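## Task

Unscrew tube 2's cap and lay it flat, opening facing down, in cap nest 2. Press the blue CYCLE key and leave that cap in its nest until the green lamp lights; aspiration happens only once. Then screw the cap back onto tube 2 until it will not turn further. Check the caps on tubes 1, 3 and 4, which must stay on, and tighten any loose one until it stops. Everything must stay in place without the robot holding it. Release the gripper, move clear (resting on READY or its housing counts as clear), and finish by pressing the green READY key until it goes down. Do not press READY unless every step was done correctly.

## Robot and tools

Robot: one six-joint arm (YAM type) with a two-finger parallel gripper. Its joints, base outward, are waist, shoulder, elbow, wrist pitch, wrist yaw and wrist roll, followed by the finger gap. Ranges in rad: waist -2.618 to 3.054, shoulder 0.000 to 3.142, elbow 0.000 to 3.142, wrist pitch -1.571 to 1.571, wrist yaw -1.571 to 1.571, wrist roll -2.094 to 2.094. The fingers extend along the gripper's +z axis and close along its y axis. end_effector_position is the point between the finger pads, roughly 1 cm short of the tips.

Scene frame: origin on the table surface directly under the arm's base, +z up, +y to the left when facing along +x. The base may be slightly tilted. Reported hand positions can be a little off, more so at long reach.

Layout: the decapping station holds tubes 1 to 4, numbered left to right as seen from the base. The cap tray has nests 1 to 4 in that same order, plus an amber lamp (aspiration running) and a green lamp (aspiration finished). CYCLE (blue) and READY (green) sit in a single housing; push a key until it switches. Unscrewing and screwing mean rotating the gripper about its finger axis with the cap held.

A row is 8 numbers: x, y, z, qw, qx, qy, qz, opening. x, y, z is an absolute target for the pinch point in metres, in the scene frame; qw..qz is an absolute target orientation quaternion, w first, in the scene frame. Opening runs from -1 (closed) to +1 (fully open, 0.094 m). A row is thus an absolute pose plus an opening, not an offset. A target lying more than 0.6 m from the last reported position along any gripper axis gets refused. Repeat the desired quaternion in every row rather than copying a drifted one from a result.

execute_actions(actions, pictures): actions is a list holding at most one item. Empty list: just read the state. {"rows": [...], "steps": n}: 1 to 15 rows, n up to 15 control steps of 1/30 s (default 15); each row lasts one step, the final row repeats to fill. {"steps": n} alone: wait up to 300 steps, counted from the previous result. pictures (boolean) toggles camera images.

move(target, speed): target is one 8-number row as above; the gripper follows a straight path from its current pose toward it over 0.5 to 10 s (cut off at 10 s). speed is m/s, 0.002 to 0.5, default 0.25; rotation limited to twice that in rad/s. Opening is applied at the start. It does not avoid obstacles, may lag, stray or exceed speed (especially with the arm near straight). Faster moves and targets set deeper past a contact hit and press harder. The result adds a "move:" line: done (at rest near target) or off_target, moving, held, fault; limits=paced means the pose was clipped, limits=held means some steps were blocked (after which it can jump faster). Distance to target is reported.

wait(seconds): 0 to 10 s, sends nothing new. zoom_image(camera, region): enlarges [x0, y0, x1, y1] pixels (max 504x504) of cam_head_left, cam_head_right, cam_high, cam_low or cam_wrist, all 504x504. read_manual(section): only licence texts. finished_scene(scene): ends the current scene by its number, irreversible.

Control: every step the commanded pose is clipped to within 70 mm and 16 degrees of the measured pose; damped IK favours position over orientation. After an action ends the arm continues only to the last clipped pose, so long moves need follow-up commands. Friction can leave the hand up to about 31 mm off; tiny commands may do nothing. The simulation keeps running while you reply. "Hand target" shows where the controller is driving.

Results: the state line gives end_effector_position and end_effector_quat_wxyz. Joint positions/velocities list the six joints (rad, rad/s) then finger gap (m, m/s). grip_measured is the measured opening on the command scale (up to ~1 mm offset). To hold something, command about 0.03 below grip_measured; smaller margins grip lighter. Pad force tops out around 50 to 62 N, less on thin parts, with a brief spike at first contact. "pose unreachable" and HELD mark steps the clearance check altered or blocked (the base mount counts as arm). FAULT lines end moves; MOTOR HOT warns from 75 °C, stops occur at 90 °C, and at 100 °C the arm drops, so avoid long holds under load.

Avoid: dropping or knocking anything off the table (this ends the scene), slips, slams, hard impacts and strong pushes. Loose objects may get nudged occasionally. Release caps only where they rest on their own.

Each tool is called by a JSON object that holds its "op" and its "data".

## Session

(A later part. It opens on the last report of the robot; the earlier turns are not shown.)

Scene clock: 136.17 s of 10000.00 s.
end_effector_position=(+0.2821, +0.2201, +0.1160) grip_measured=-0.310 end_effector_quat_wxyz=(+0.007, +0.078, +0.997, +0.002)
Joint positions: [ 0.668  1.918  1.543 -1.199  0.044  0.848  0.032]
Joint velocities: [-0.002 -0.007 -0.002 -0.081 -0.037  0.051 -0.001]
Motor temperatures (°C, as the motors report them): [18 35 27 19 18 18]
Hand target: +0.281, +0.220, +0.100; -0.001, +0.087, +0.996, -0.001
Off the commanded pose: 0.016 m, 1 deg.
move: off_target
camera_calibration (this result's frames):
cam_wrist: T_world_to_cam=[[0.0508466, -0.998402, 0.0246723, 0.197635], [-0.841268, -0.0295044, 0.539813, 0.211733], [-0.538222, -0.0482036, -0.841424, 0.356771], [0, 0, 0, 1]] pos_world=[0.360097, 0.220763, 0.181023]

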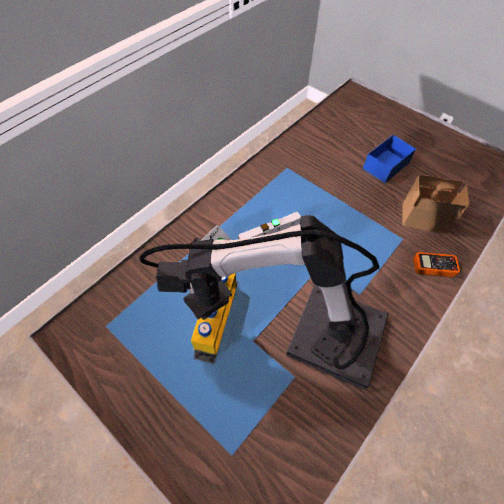

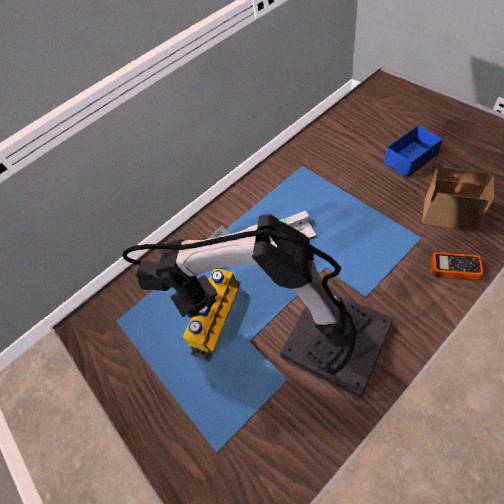

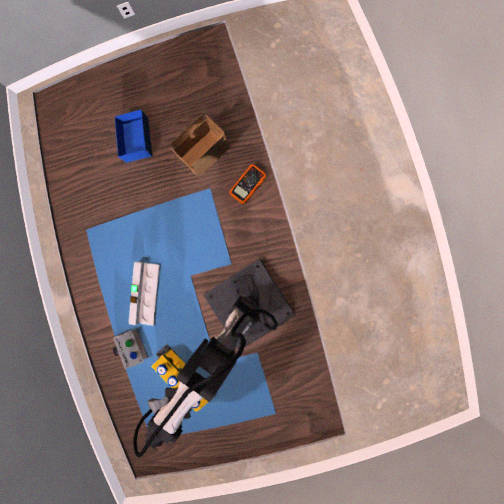

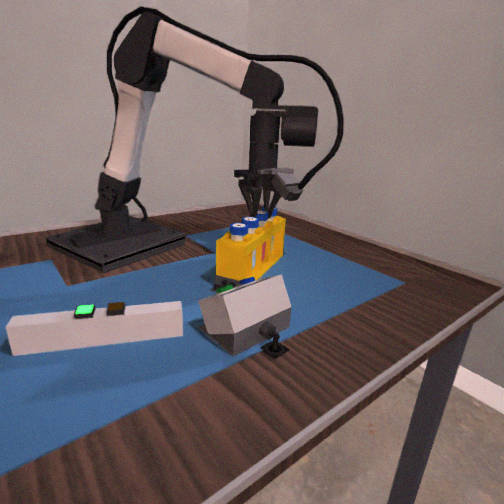

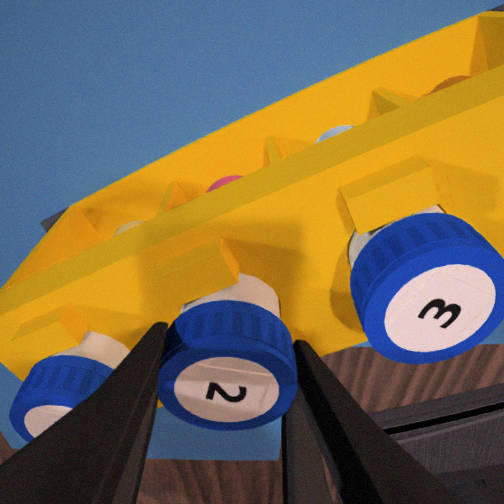

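{"op": "move", "data": {"target": [0.2815,0.2205,0.101,0,0.609,0.793,0,-0.34], "speed": 0.4}}

Scene clock: 138.70 s of 10000.00 s.
end_effector_position=(+0.2819, +0.2199, +0.1160) grip_measured=-0.310 end_effector_quat_wxyz=(+0.005, +0.600, +0.800, +0.006)
Joint positions: [ 0.668  1.916  1.54  -1.197  0.044  1.98   0.032]
Joint velocities: [ 0.002 -0.012 -0.007 -0.022  0.037  0.022 -0.001]
Motor temperatures (°C, as the motors report them): [18 34 27 19 18 18]
Hand target: +0.281, +0.220, +0.102; -0.000, +0.609, +0.793, -0.000
Off the commanded pose: 0.015 m, 2 deg.
move: off_target
camera_calibration (this result's frames):
cam_wrist: T_world_to_cam=[[-0.882228, -0.47067, 0.0120158, 0.345965], [-0.387696, 0.740707, 0.548676, -0.0867114], [-0.267146, 0.479399, -0.835949, 0.163548], [0, 0, 0, 1]] pos_world=[0.315293, 0.148659, 0.180137]

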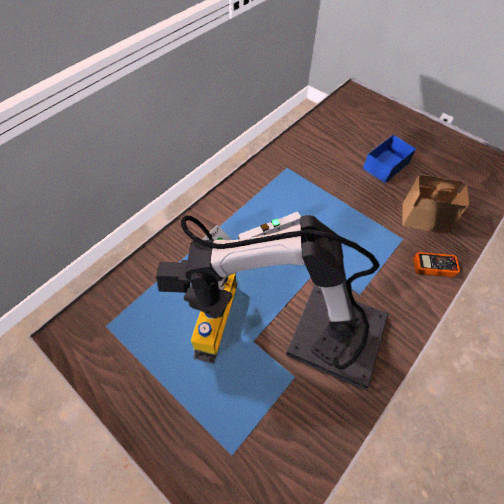

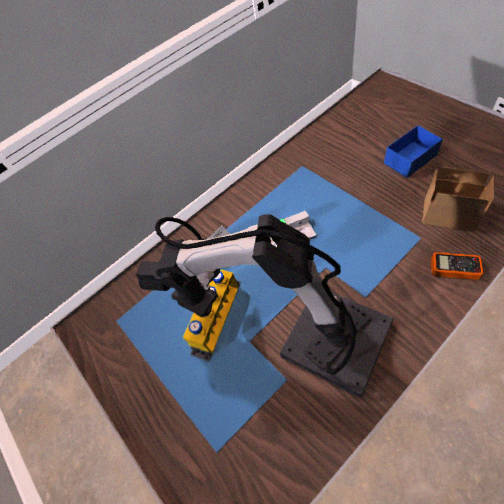

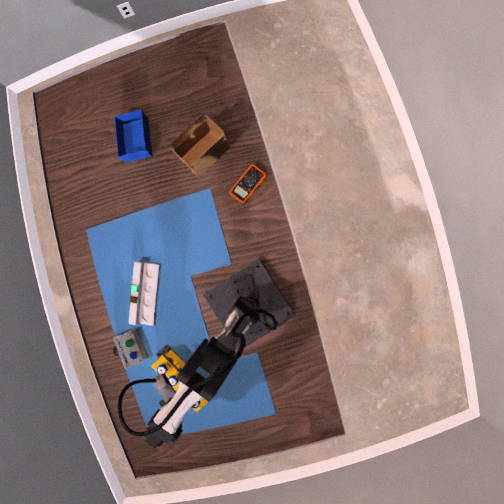

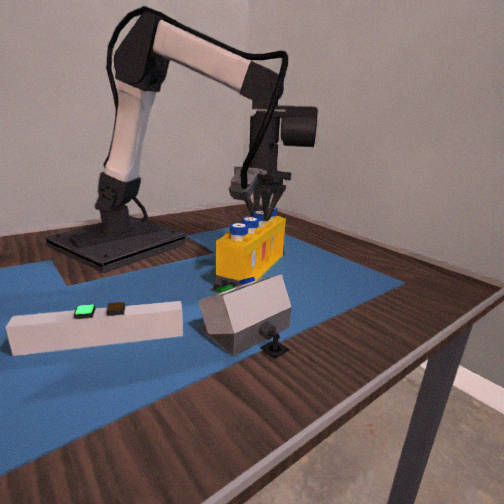

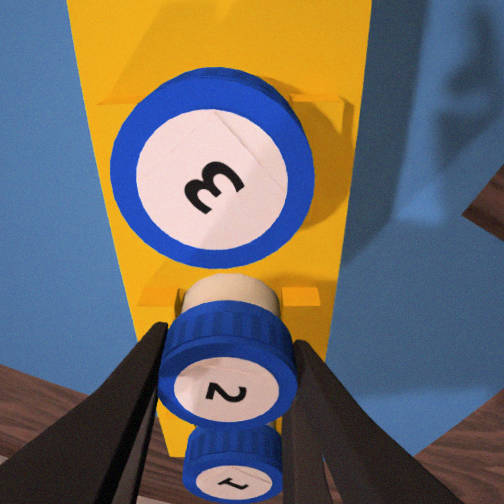

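{"op": "execute_actions", "data": {"actions": [{"rows":[[0.2815,0.2205,0.116,0,0.609,0.793,0,-0.1]],"steps":6}], "pictures": false}}

{"op": "move", "data": {"target": [0.2815,0.2205,0.116,0,-0.755,0.656,0,-0.1], "speed": 0.5}}

{"op": "zoom_image", "data": {"camera": "cam_low", "region": [220,190,300,250]}}

Scene clock: 140.10 s of 10000.00 s.
end_effector_position=(+0.2814, +0.2198, +0.1164) grip_measured=-0.102 end_effector_quat_wxyz=(+0.004, +0.604, +0.797, +0.005)
Joint positions: [ 0.668  1.916  1.542 -1.201  0.043  1.989  0.042]
Joint velocities: [-0.022  0.002 -0.017 -0.051  0.037  0.051  0.001]
Motor temperatures (°C, as the motors report them): [18 34 27 19 18 18]
Hand target: +0.281, +0.220, +0.116; +0.000, +0.609, +0.793, +0.000
Off the commanded pose: 0.001 m, 1 deg.
Steps of this call (steps 1 to 36: nothing new was sent; steps 37 to 42: all 6 steps of this action). Readings (end_effector_position):
37: (+0.2819, +0.2200, +0.1164)
38: (+0.2819, +0.2200, +0.1165)
40: (+0.2815, +0.2198, +0.1164)
42: the state above

Scene clock: 144.10 s of 10000.00 s.
end_effector_position=(+0.2811, +0.2196, +0.1164) grip_measured=-0.102 end_effector_quat_wxyz=(-0.005, +0.751, -0.660, +0.003)
Joint positions: [ 0.668  1.916  1.542 -1.202  0.042 -1.007  0.042]
Joint velocities: [-0.007 -0.012 -0.002 -0.051  0.066  0.081  0.001]
Motor temperatures (°C, as the motors report them): [18 34 27 19 18 18]
Hand target: +0.281, +0.221, +0.116; -0.000, +0.755, -0.656, -0.000
Off the commanded pose: 0.001 m, 1 deg.
move: done
camera_calibration (this result's frames):
cam_wrist: T_world_to_cam=[[0.943484, 0.329217, 0.0381166, -0.346834], [0.254605, -0.793633, 0.55256, 0.0688856], [0.212163, -0.511627, -0.832601, 0.246373], [0, 0, 0, 1]] pos_world=[0.257423, 0.294905, 0.180287]

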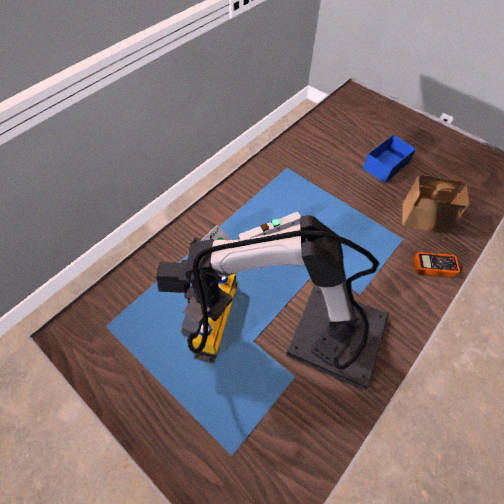

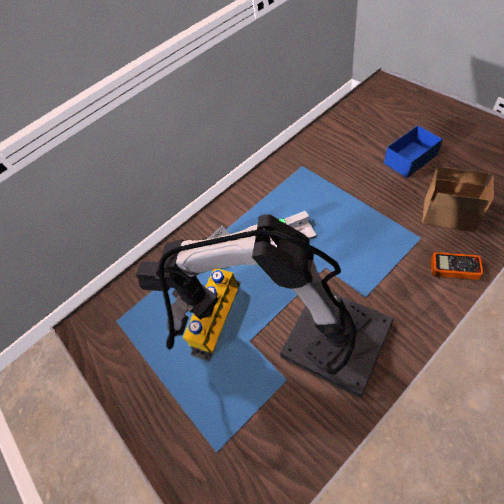

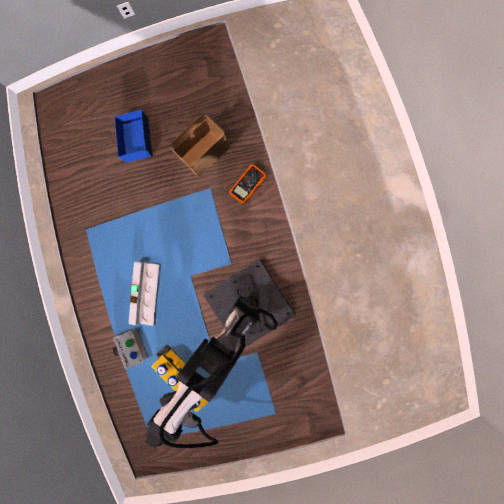

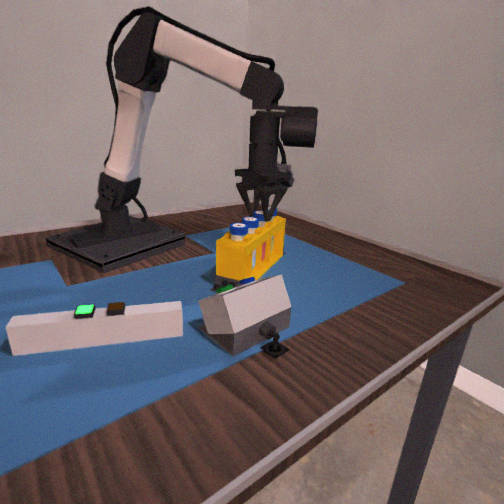

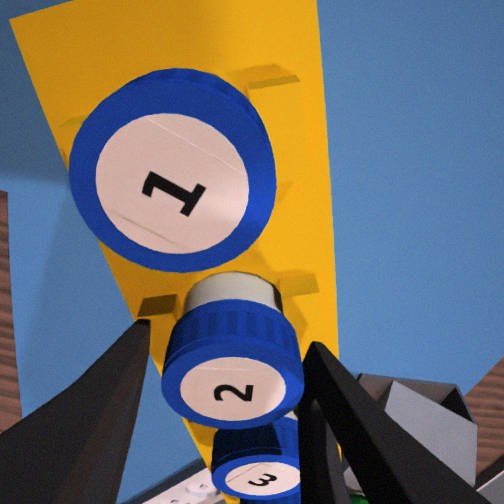

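Region (220, 190, 300, 250) of cam_low's 504x504 image, scaled by 6.300, with more detail than that image has; it fills the top 378 rows of this view, and the rest is white.

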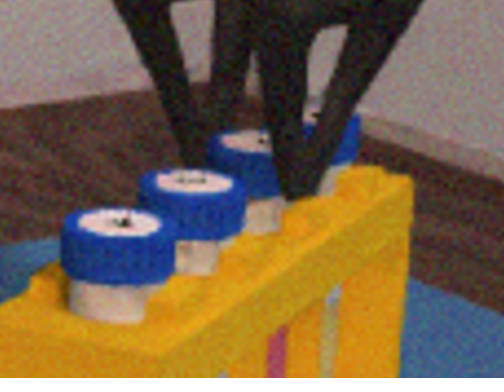

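{"op": "move", "data": {"target": [0.2815,0.2205,0.116,0,-0.94,0.342,0,-0.1], "speed": 0.5}}

{"op": "execute_actions", "data": {"actions": [{"rows":[[0.2815,0.2205,0.114,0,-0.94,0.342,0,-0.34]],"steps":7}], "pictures": false}}

{"op": "move", "data": {"target": [0.2815,0.2205,0.104,0,-0.5,0.866,0,-0.34], "speed": 0.4}}

Scene clock: 146.53 s of 10000.00 s.
end_effector_position=(+0.2810, +0.2195, +0.1164) grip_measured=-0.102 end_effector_quat_wxyz=(-0.003, +0.938, -0.348, +0.005)
Joint positions: [ 0.668  1.916  1.542 -1.203  0.042 -1.739  0.042]
Joint velocities: [-0.012 -0.012 -0.007 -0.081 -0.007 -0.007 -0.   ]
Motor temperatures (°C, as the motors report them): [18 34 27 19 18 18]
Hand target: +0.281, +0.220, +0.116; -0.000, +0.940, -0.342, +0.000
Off the commanded pose: 0.001 m, 1 deg.
move: done
camera_calibration (this result's frames):
cam_wrist: T_world_to_cam=[[0.481594, 0.875735, 0.034008, -0.336432], [0.717517, -0.416272, 0.558469, -0.144758], [0.503227, -0.244554, -0.828828, 0.105494], [0, 0, 0, 1]] pos_world=[0.212803, 0.260165, 0.17972]

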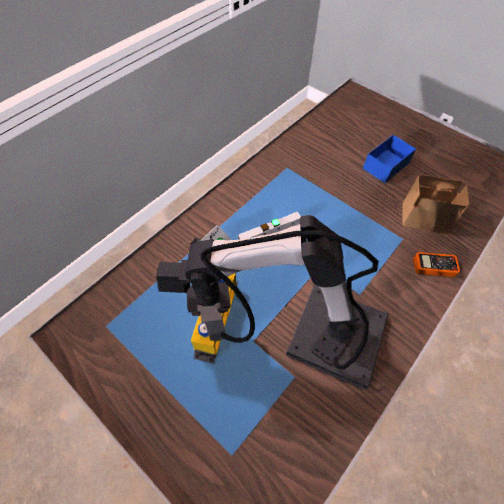

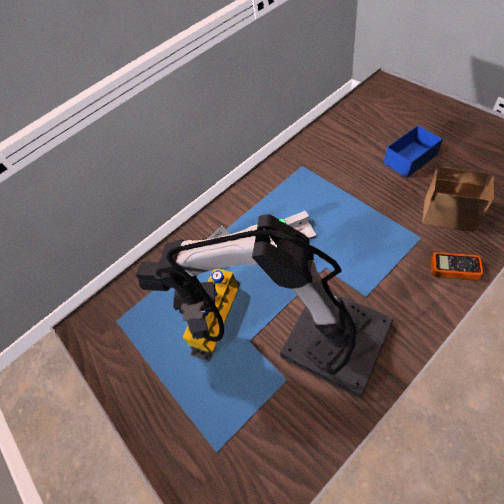

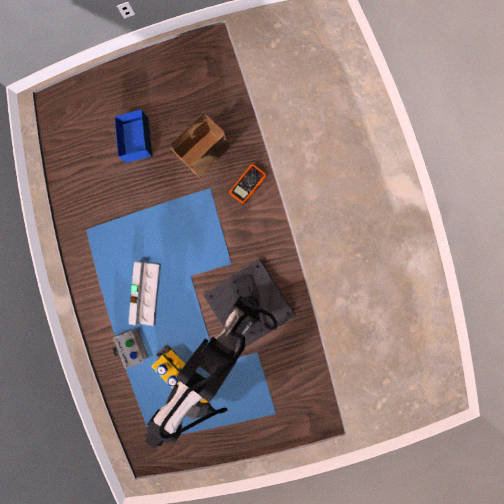

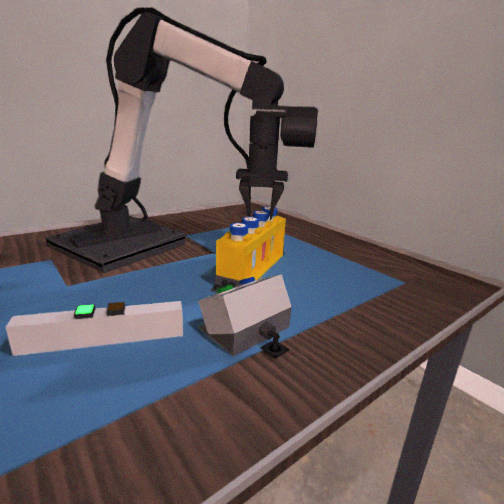

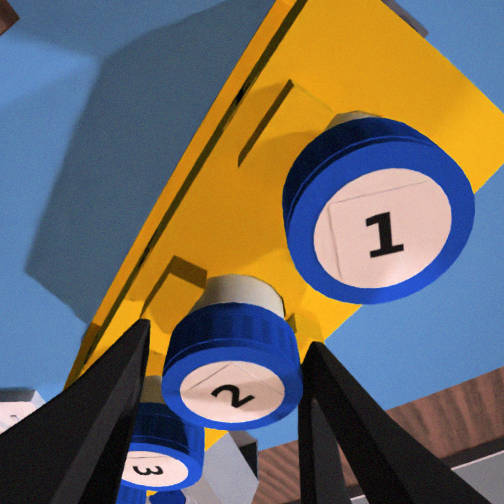

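Scene clock: 146.77 s of 10000.00 s.
end_effector_position=(+0.2818, +0.2204, +0.1164) grip_measured=-0.308 end_effector_quat_wxyz=(-0.005, +0.938, -0.347, +0.005)
Joint positions: [ 0.668  1.916  1.542 -1.198  0.041 -1.741  0.033]
Joint velocities: [ 0.017 -0.027  0.007 -0.007  0.022 -0.037  0.   ]
Motor temperatures (°C, as the motors report them): [18 34 27 19 18 18]
Hand target: +0.281, +0.221, +0.114; -0.000, +0.940, -0.342, +0.000
Off the commanded pose: 0.002 m, 1 deg.
Steps of this call (steps 1 to 7: all 7 steps of this action). Readings (end_effector_position):
1: (+0.2810, +0.2195, +0.1164)
2: (+0.2818, +0.2204, +0.1164)
4: (+0.2818, +0.2204, +0.1164)
7: the state above

Scene clock: 149.40 s of 10000.00 s.
end_effector_position=(+0.2821, +0.2207, +0.1154) grip_measured=-0.308 end_effector_quat_wxyz=(+0.007, -0.509, +0.861, -0.001)
Joint positions: [ 0.668  1.918  1.541 -1.195  0.041 -0.376  0.033]
Joint velocities: [-0.012 -0.012 -0.007  0.081 -0.022  0.022  0.   ]
Motor temperatures (°C, as the motors report them): [18 34 27 19 18 18]
Hand target: +0.281, +0.220, +0.104; -0.000, -0.500, +0.866, -0.000
Off the commanded pose: 0.011 m, 1 deg.
move: off_target
camera_calibration (this result's frames):
cam_wrist: T_world_to_cam=[[0.956112, -0.290515, 0.038099, -0.214892], [-0.26381, -0.796963, 0.543373, 0.218152], [-0.127495, -0.529576, -0.838626, 0.346349], [0, 0, 0, 1]] pos_world=[0.30717, 0.294848, 0.180106]

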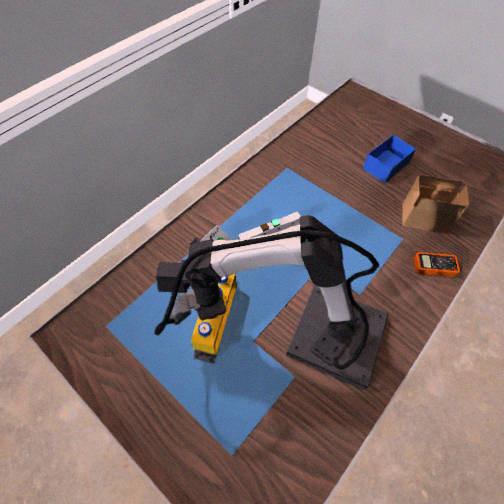

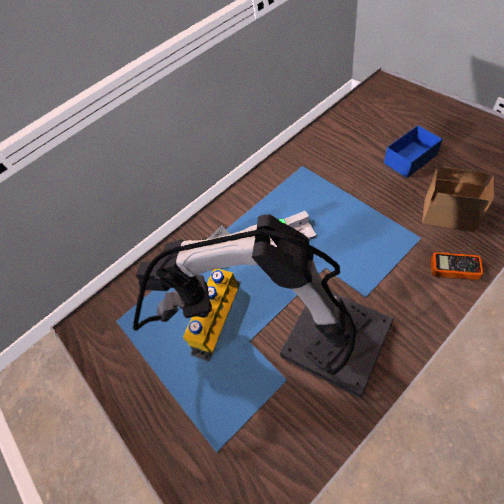

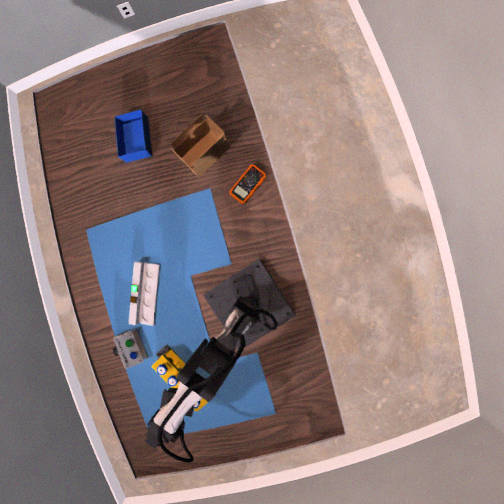

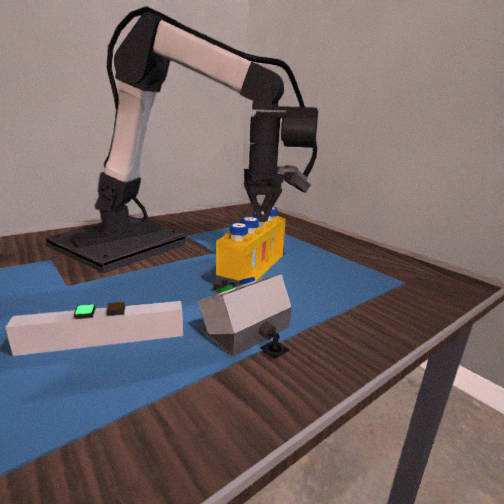

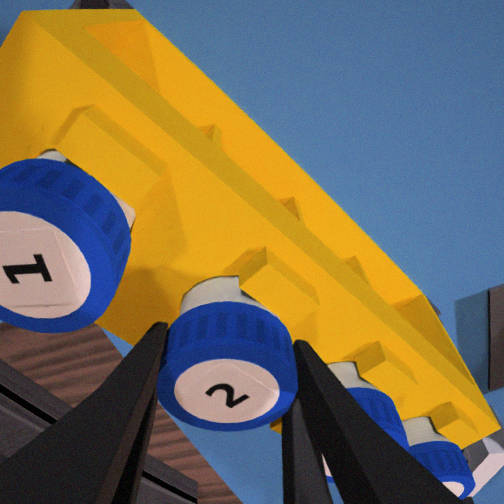

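Descending. Continue to 170°.

{"op": "move", "data": {"target": [0.2815,0.2205,0.104,0,0.087,0.996,0,-0.34], "speed": 0.4}}

Scene clock: 152.10 s of 10000.00 s.
end_effector_position=(+0.2822, +0.2203, +0.1148) grip_measured=-0.308 end_effector_quat_wxyz=(+0.007, +0.078, +0.997, +0.002)
Joint positions: [ 0.668  1.919  1.539 -1.194  0.044  0.848  0.032]
Joint velocities: [-0.007 -0.022 -0.002 -0.037 -0.007  0.022 -0.002]
Motor temperatures (°C, as the motors report them): [18 34 27 19 18 18]
Hand target: +0.281, +0.220, +0.104; -0.000, +0.087, +0.996, -0.000
Off the commanded pose: 0.011 m, 1 deg.
move: off_target
camera_calibration (this result's frames):
cam_wrist: T_world_to_cam=[[0.0515977, -0.998376, 0.0241495, 0.197741], [-0.841274, -0.0304224, 0.539753, 0.212717], [-0.538142, -0.0481663, -0.841477, 0.355772], [0, 0, 0, 1]] pos_world=[0.360206, 0.221027, 0.179784]

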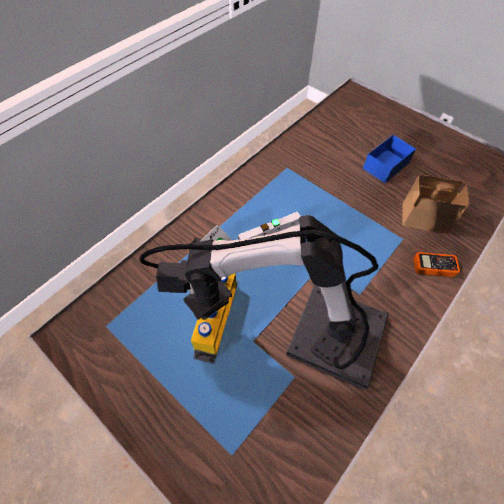

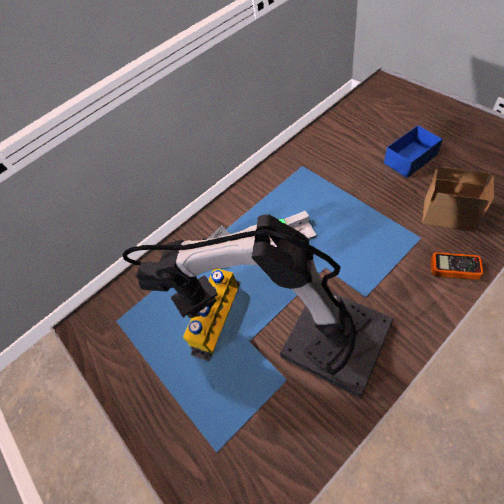

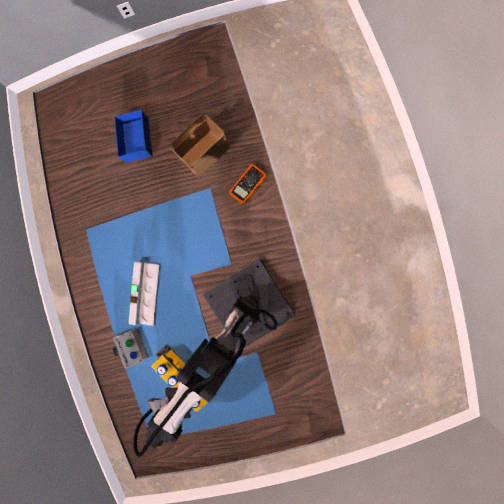

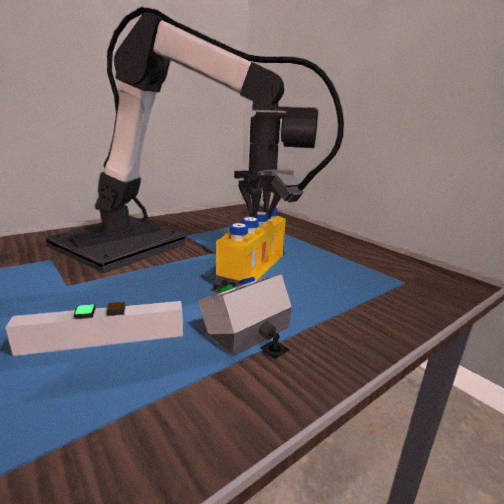

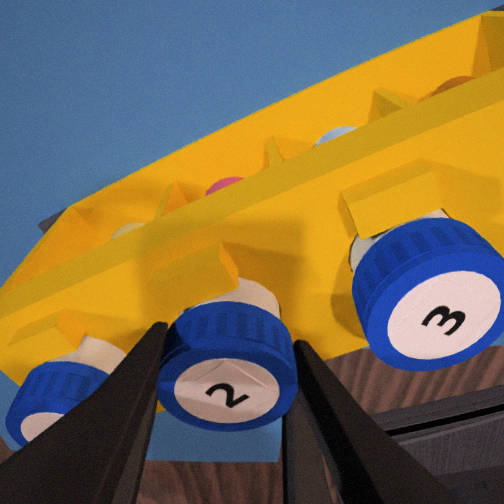

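{"op": "move", "data": {"target": [0.2815,0.2205,0.106,0,0.342,0.94,0,-0.34], "speed": 0.25}}

Scene clock: 154.17 s of 10000.00 s.
end_effector_position=(+0.2823, +0.2202, +0.1148) grip_measured=-0.308 end_effector_quat_wxyz=(+0.006, +0.330, +0.944, +0.004)
Joint positions: [ 0.668  1.919  1.539 -1.194  0.044  1.366  0.032]
Joint velocities: [-0.002  0.012  0.007 -0.007  0.051  0.037  0.   ]
Motor temperatures (°C, as the motors report them): [18 34 27 19 18 18]
Hand target: +0.281, +0.220, +0.106; -0.000, +0.342, +0.940, -0.000
Off the commanded pose: 0.009 m, 2 deg.
move: done
camera_calibration (this result's frames):
cam_wrist: T_world_to_cam=[[-0.449523, -0.893092, 0.017762, 0.316648], [-0.746296, 0.386414, 0.541965, 0.0939199], [-0.490888, 0.23037, -0.840213, 0.280988], [0, 0, 0, 1]] pos_world=[0.350366, 0.181773, 0.179564]

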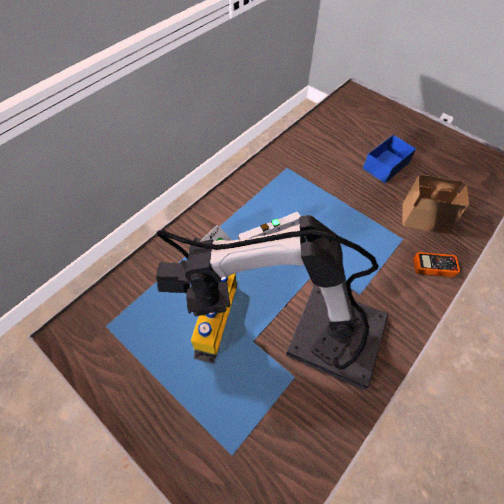

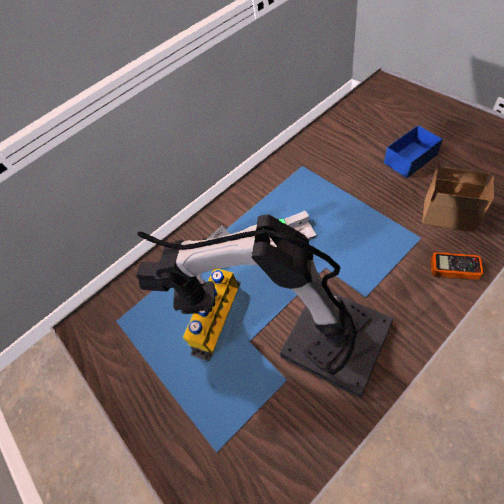

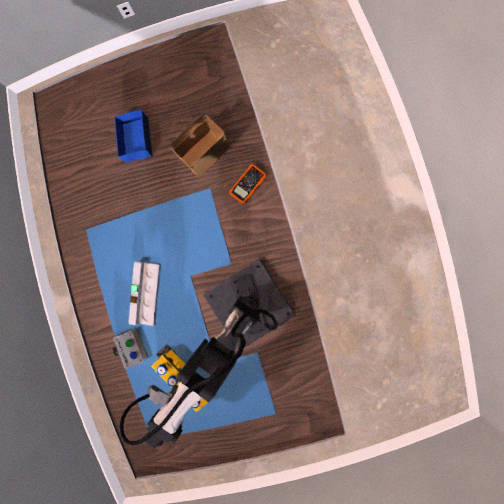

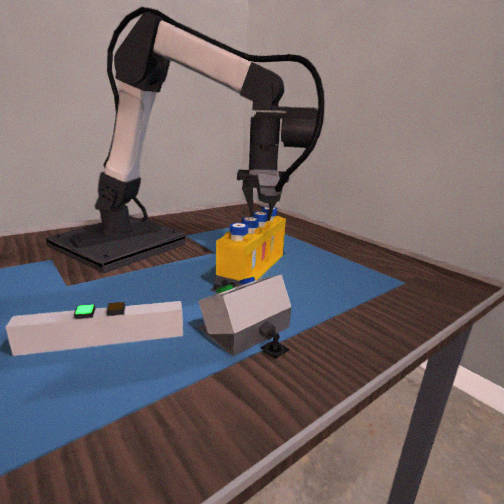

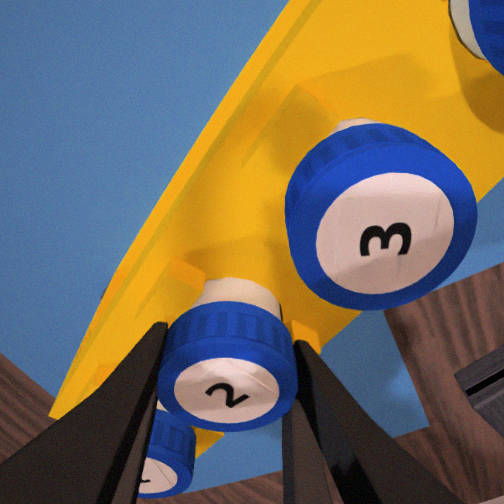

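{"op": "move", "data": {"target": [0.2815,0.2205,0.106,0,0.438,0.899,0,-0.34], "speed": 0.15}}

Scene clock: 155.63 s of 10000.00 s.
end_effector_position=(+0.2824, +0.2201, +0.1148) grip_measured=-0.309 end_effector_quat_wxyz=(+0.006, +0.401, +0.916, +0.004)
Joint positions: [ 0.668  1.919  1.539 -1.194  0.045  1.518  0.032]
Joint velocities: [-0.007  0.002 -0.002  0.007 -0.125  0.037  0.001]
Motor temperatures (°C, as the motors report them): [18 34 27 19 18 18]
Hand target: +0.281, +0.220, +0.106; -0.000, +0.437, +0.899, -0.000
Off the commanded pose: 0.009 m, 5 deg.
move: off_target
camera_calibration (this result's frames):
cam_wrist: T_world_to_cam=[[-0.579425, -0.814863, 0.0162929, 0.336226], [-0.679387, 0.493942, 0.542636, 0.0513805], [-0.450222, 0.303348, -0.83981, 0.253459], [0, 0, 0, 1]] pos_world=[0.343838, 0.171713, 0.179498]

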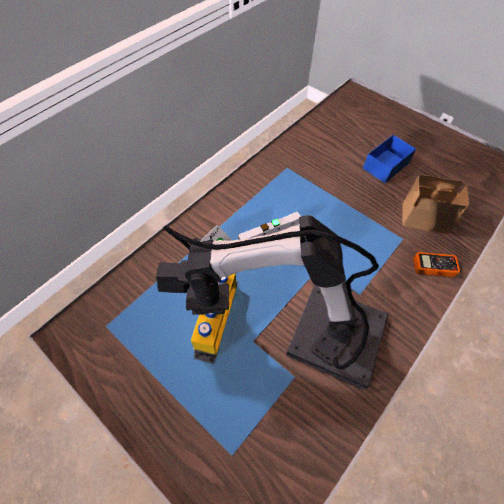

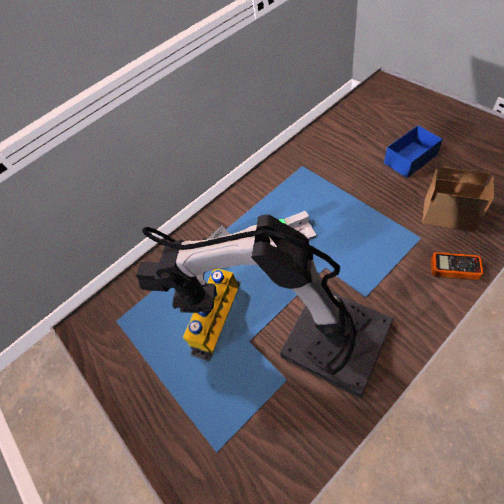

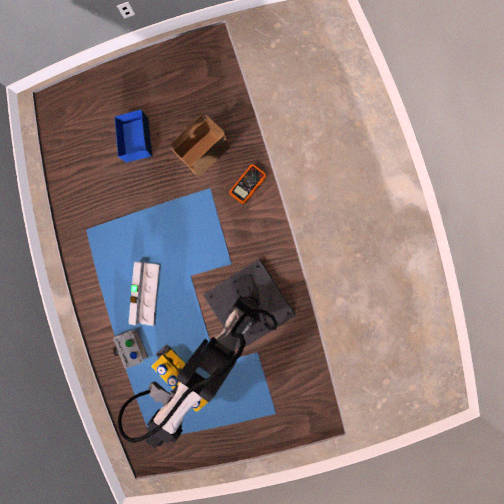

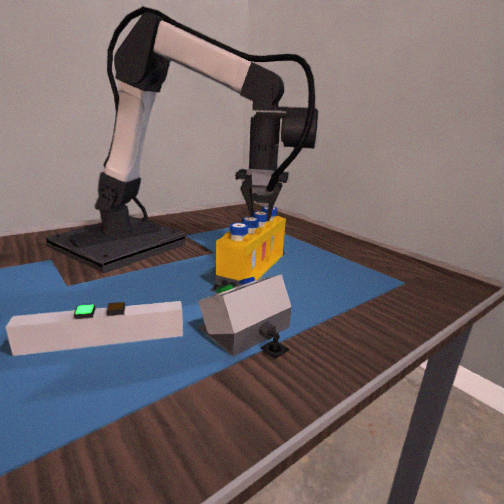

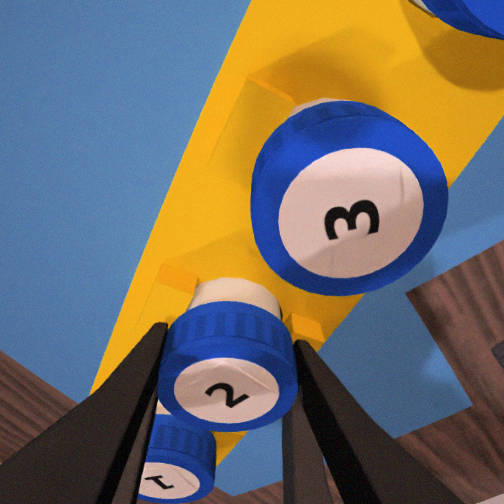

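{"op": "execute_actions", "data": {"actions": [{"rows":[[0.2815,0.2205,0.115,0,0.41,0.912,0,0.2],[0.2815,0.2205,0.115,0,0.41,0.912,0,0.2],[0.2815,0.2205,0.115,0,0.41,0.912,0,0.2],[0.2815,0.2205,0.115,0,0.45,0.893,0,0.2],[0.2815,0.2205,0.115,0,0.485,0.875,0,0.2]],"steps":9}], "pictures": false}}

{"op": "move", "data": {"target": [0.257,0.268,0.116,0,0.485,0.875,0,0.2], "speed": 0.08}}

Scene clock: 157.00 s of 10000.00 s.
end_effector_position=(+0.2814, +0.2200, +0.1147) grip_measured=+0.198 end_effector_quat_wxyz=(+0.004, +0.455, +0.890, +0.003)
Joint positions: [ 0.668  1.919  1.539 -1.197  0.042  1.637  0.056]
Joint velocities: [-0.007 -0.007  0.007  0.022  0.081  0.344 -0.   ]
Motor temperatures (°C, as the motors report them): [18 34 27 19 18 18]
Hand target: +0.282, +0.220, +0.115; +0.000, +0.484, +0.875, +0.001
Off the commanded pose: 0.001 m, 4 deg.
Steps of this call (steps 1 to 32: nothing new was sent; steps 33 to 41: all 9 steps of this action). Readings (end_effector_position):
33: (+0.2822, +0.2201, +0.1148)
34: (+0.2820, +0.2199, +0.1148)
36: (+0.2817, +0.2199, +0.1148)
40: (+0.2815, +0.2200, +0.1147)
41: the state above

Scene clock: 158.53 s of 10000.00 s.
end_effector_position=(+0.2570, +0.2657, +0.1162) grip_measured=+0.198 end_effector_quat_wxyz=(+0.003, +0.481, +0.877, +0.004)
Joint positions: [ 0.804  1.973  1.612 -1.22   0.039  1.832  0.056]
Joint velocities: [-0.002 -0.022 -0.002 -0.007  0.007  0.022  0.   ]
Motor temperatures (°C, as the motors report them): [18 34 27 19 18 18]
Hand target: +0.256, +0.268, +0.116; +0.001, +0.485, +0.875, -0.000
Off the commanded pose: 0.002 m, 1 deg.
move: done
camera_calibration (this result's frames):
cam_wrist: T_world_to_cam=[[-0.714382, -0.699556, 0.0167098, 0.362604], [-0.578476, 0.603835, 0.548405, -0.0449628], [-0.39373, 0.382105, -0.836046, 0.19352], [0, 0, 0, 1]] pos_world=[0.309222, 0.206867, 0.18039]

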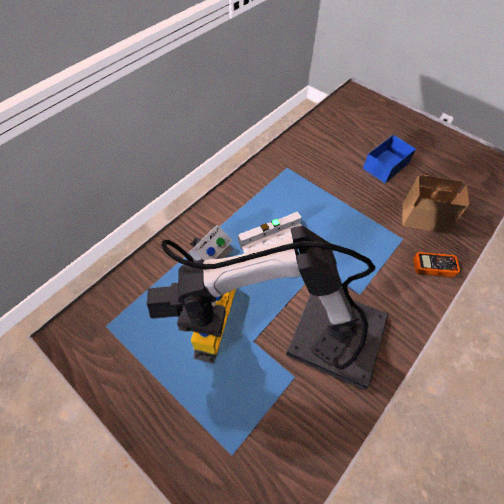

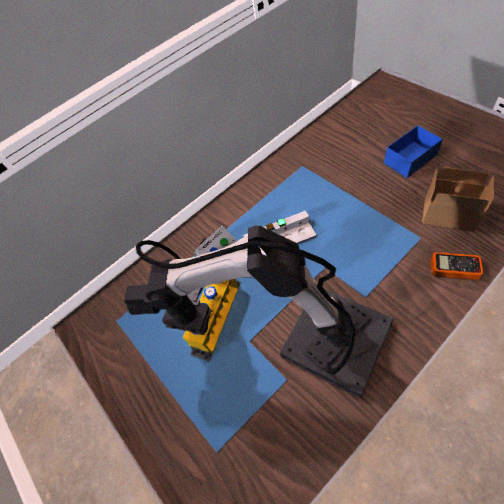

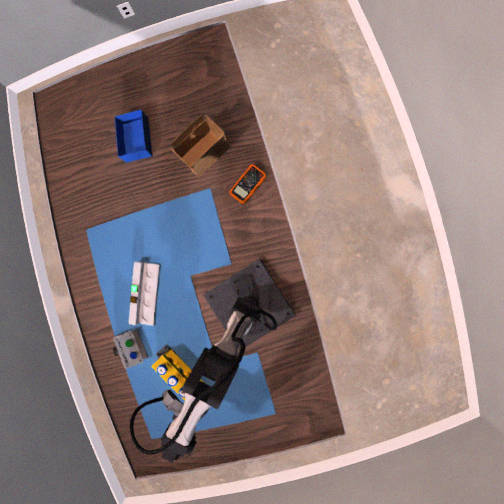

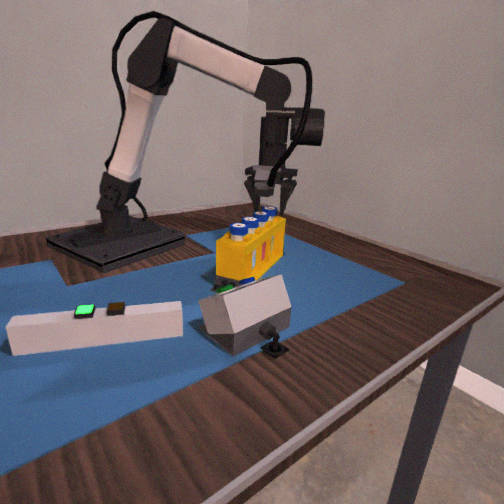

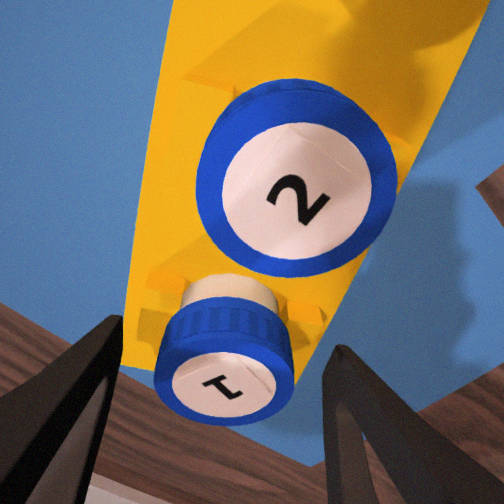

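{"op": "move", "data": {"target": [0.258,0.2665,0.116,0,0.174,0.985,0,-0.1], "speed": 0.5}}

{"op": "execute_actions", "data": {"actions": [{"rows":[[0.258,0.2665,0.114,0,0.174,0.985,0,-0.34]],"steps":7}], "pictures": false}}

{"op": "move", "data": {"target": [0.258,0.2665,0.11,0,0.334,0.943,0,-0.34], "speed": 0.2}}

Scene clock: 160.90 s of 10000.00 s.
end_effector_position=(+0.2566, +0.2653, +0.1162) grip_measured=-0.098 end_effector_quat_wxyz=(+0.004, +0.179, +0.984, +0.002)
Joint positions: [ 0.804  1.973  1.612 -1.223  0.039  1.189  0.042]
Joint velocities: [ 0.002  0.007  0.027  0.007 -0.007  0.022  0.   ]
Motor temperatures (°C, as the motors report them): [18 34 28 19 18 18]
Hand target: +0.258, +0.266, +0.116; +0.000, +0.174, +0.985, +0.000
Off the commanded pose: 0.002 m, 1 deg.
move: done
camera_calibration (this result's frames):
cam_wrist: T_world_to_cam=[[-0.152865, -0.987978, 0.0230671, 0.293733], [-0.826592, 0.140618, 0.544951, 0.142015], [-0.541644, 0.064237, -0.83815, 0.316044], [0, 0, 0, 1]] pos_world=[0.333473, 0.24993, 0.180726]

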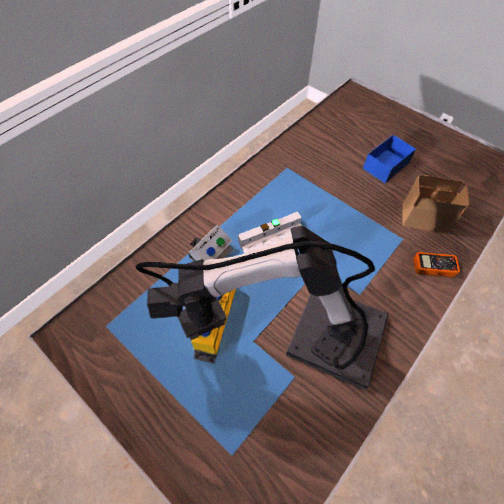

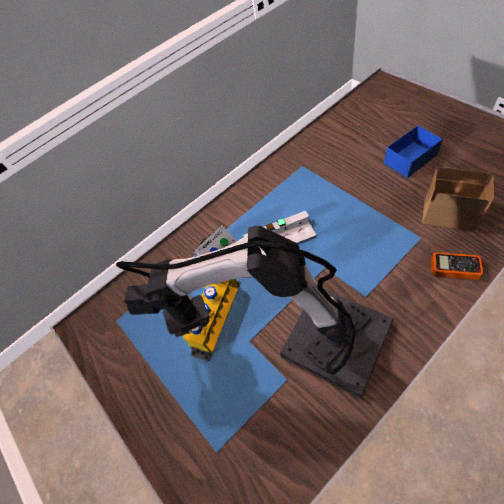

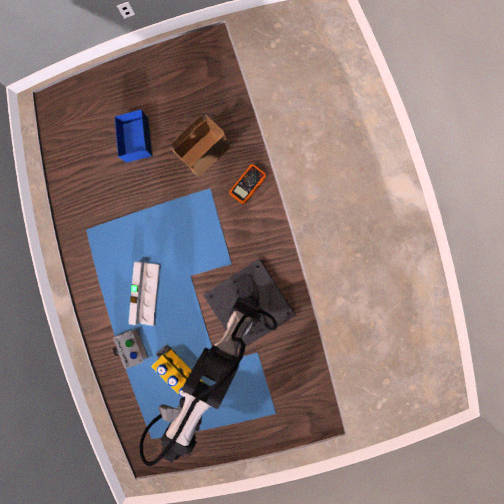

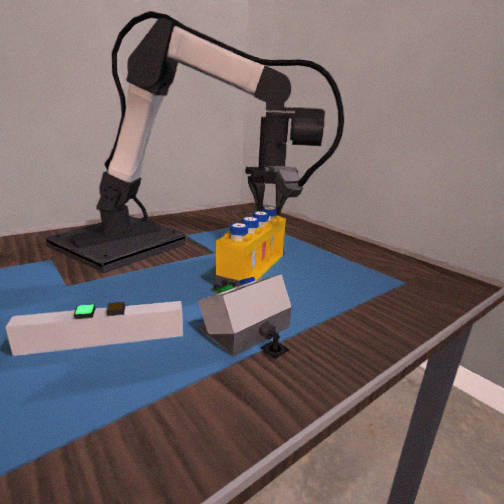

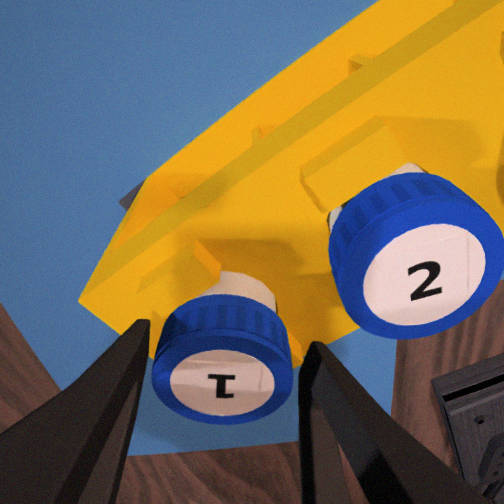

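Scene clock: 161.13 s of 10000.00 s.
end_effector_position=(+0.2570, +0.2663, +0.1162) grip_measured=-0.308 end_effector_quat_wxyz=(+0.004, +0.178, +0.984, +0.004)
Joint positions: [ 0.804  1.974  1.613 -1.219  0.037  1.186  0.033]
Joint velocities: [-0.007 -0.007 -0.007  0.022  0.007 -0.037  0.002]
Motor temperatures (°C, as the motors report them): [18 34 28 19 18 18]
Hand target: +0.258, +0.267, +0.114; +0.000, +0.174, +0.985, +0.000
Off the commanded pose: 0.002 m, 1 deg.
Steps of this call (steps 1 to 7: all 7 steps of this action). Readings (end_effector_position):
1: (+0.2566, +0.2653, +0.1162)
2: (+0.2570, +0.2663, +0.1162)
4: (+0.2570, +0.2663, +0.1162)
7: the state above

Scene clock: 162.47 s of 10000.00 s.
end_effector_position=(+0.2571, +0.2664, +0.1162) grip_measured=-0.308 end_effector_quat_wxyz=(+0.004, +0.294, +0.956, +0.005)
Joint positions: [ 0.804  1.974  1.613 -1.218  0.037  1.426  0.033]
Joint velocities: [ 0.002 -0.007  0.002  0.022 -0.007  0.022  0.   ]
Motor temperatures (°C, as the motors report them): [18 34 28 19 18 18]
Hand target: +0.258, +0.266, +0.110; -0.000, +0.333, +0.943, +0.000
Off the commanded pose: 0.006 m, 5 deg.
move: off_target
camera_calibration (this result's frames):
cam_wrist: T_world_to_cam=[[-0.380228, -0.924745, 0.0165553, 0.337247], [-0.771022, 0.326806, 0.546555, 0.078199], [-0.510834, 0.195051, -0.83726, 0.273336], [0, 0, 0, 1]] pos_world=[0.328153, 0.232997, 0.18053]

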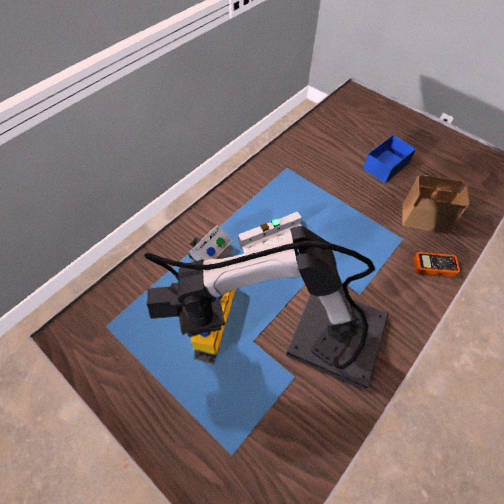

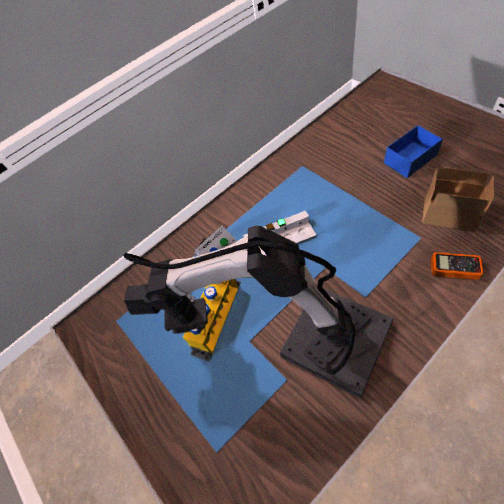

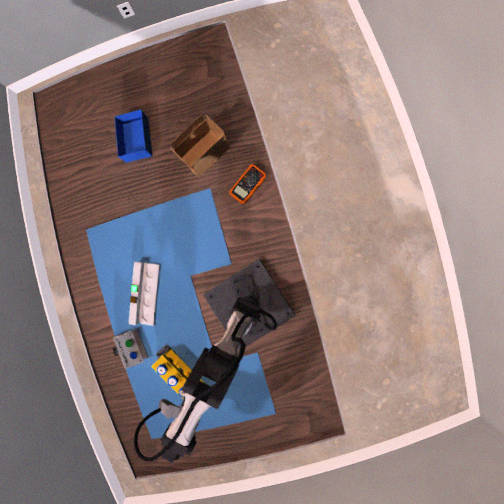

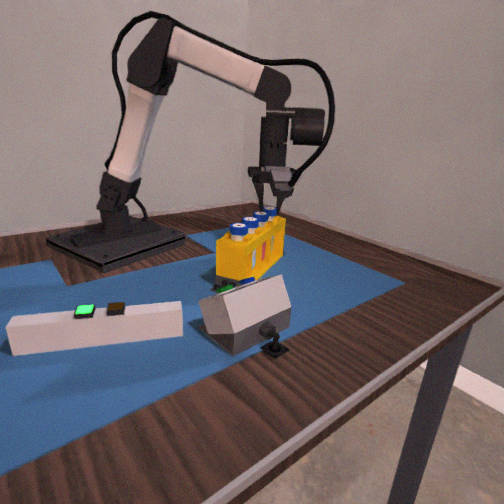

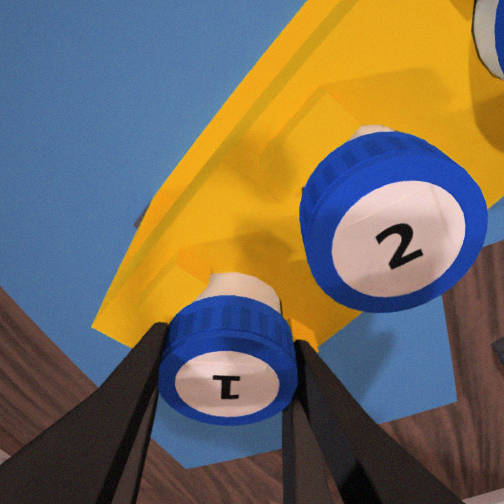

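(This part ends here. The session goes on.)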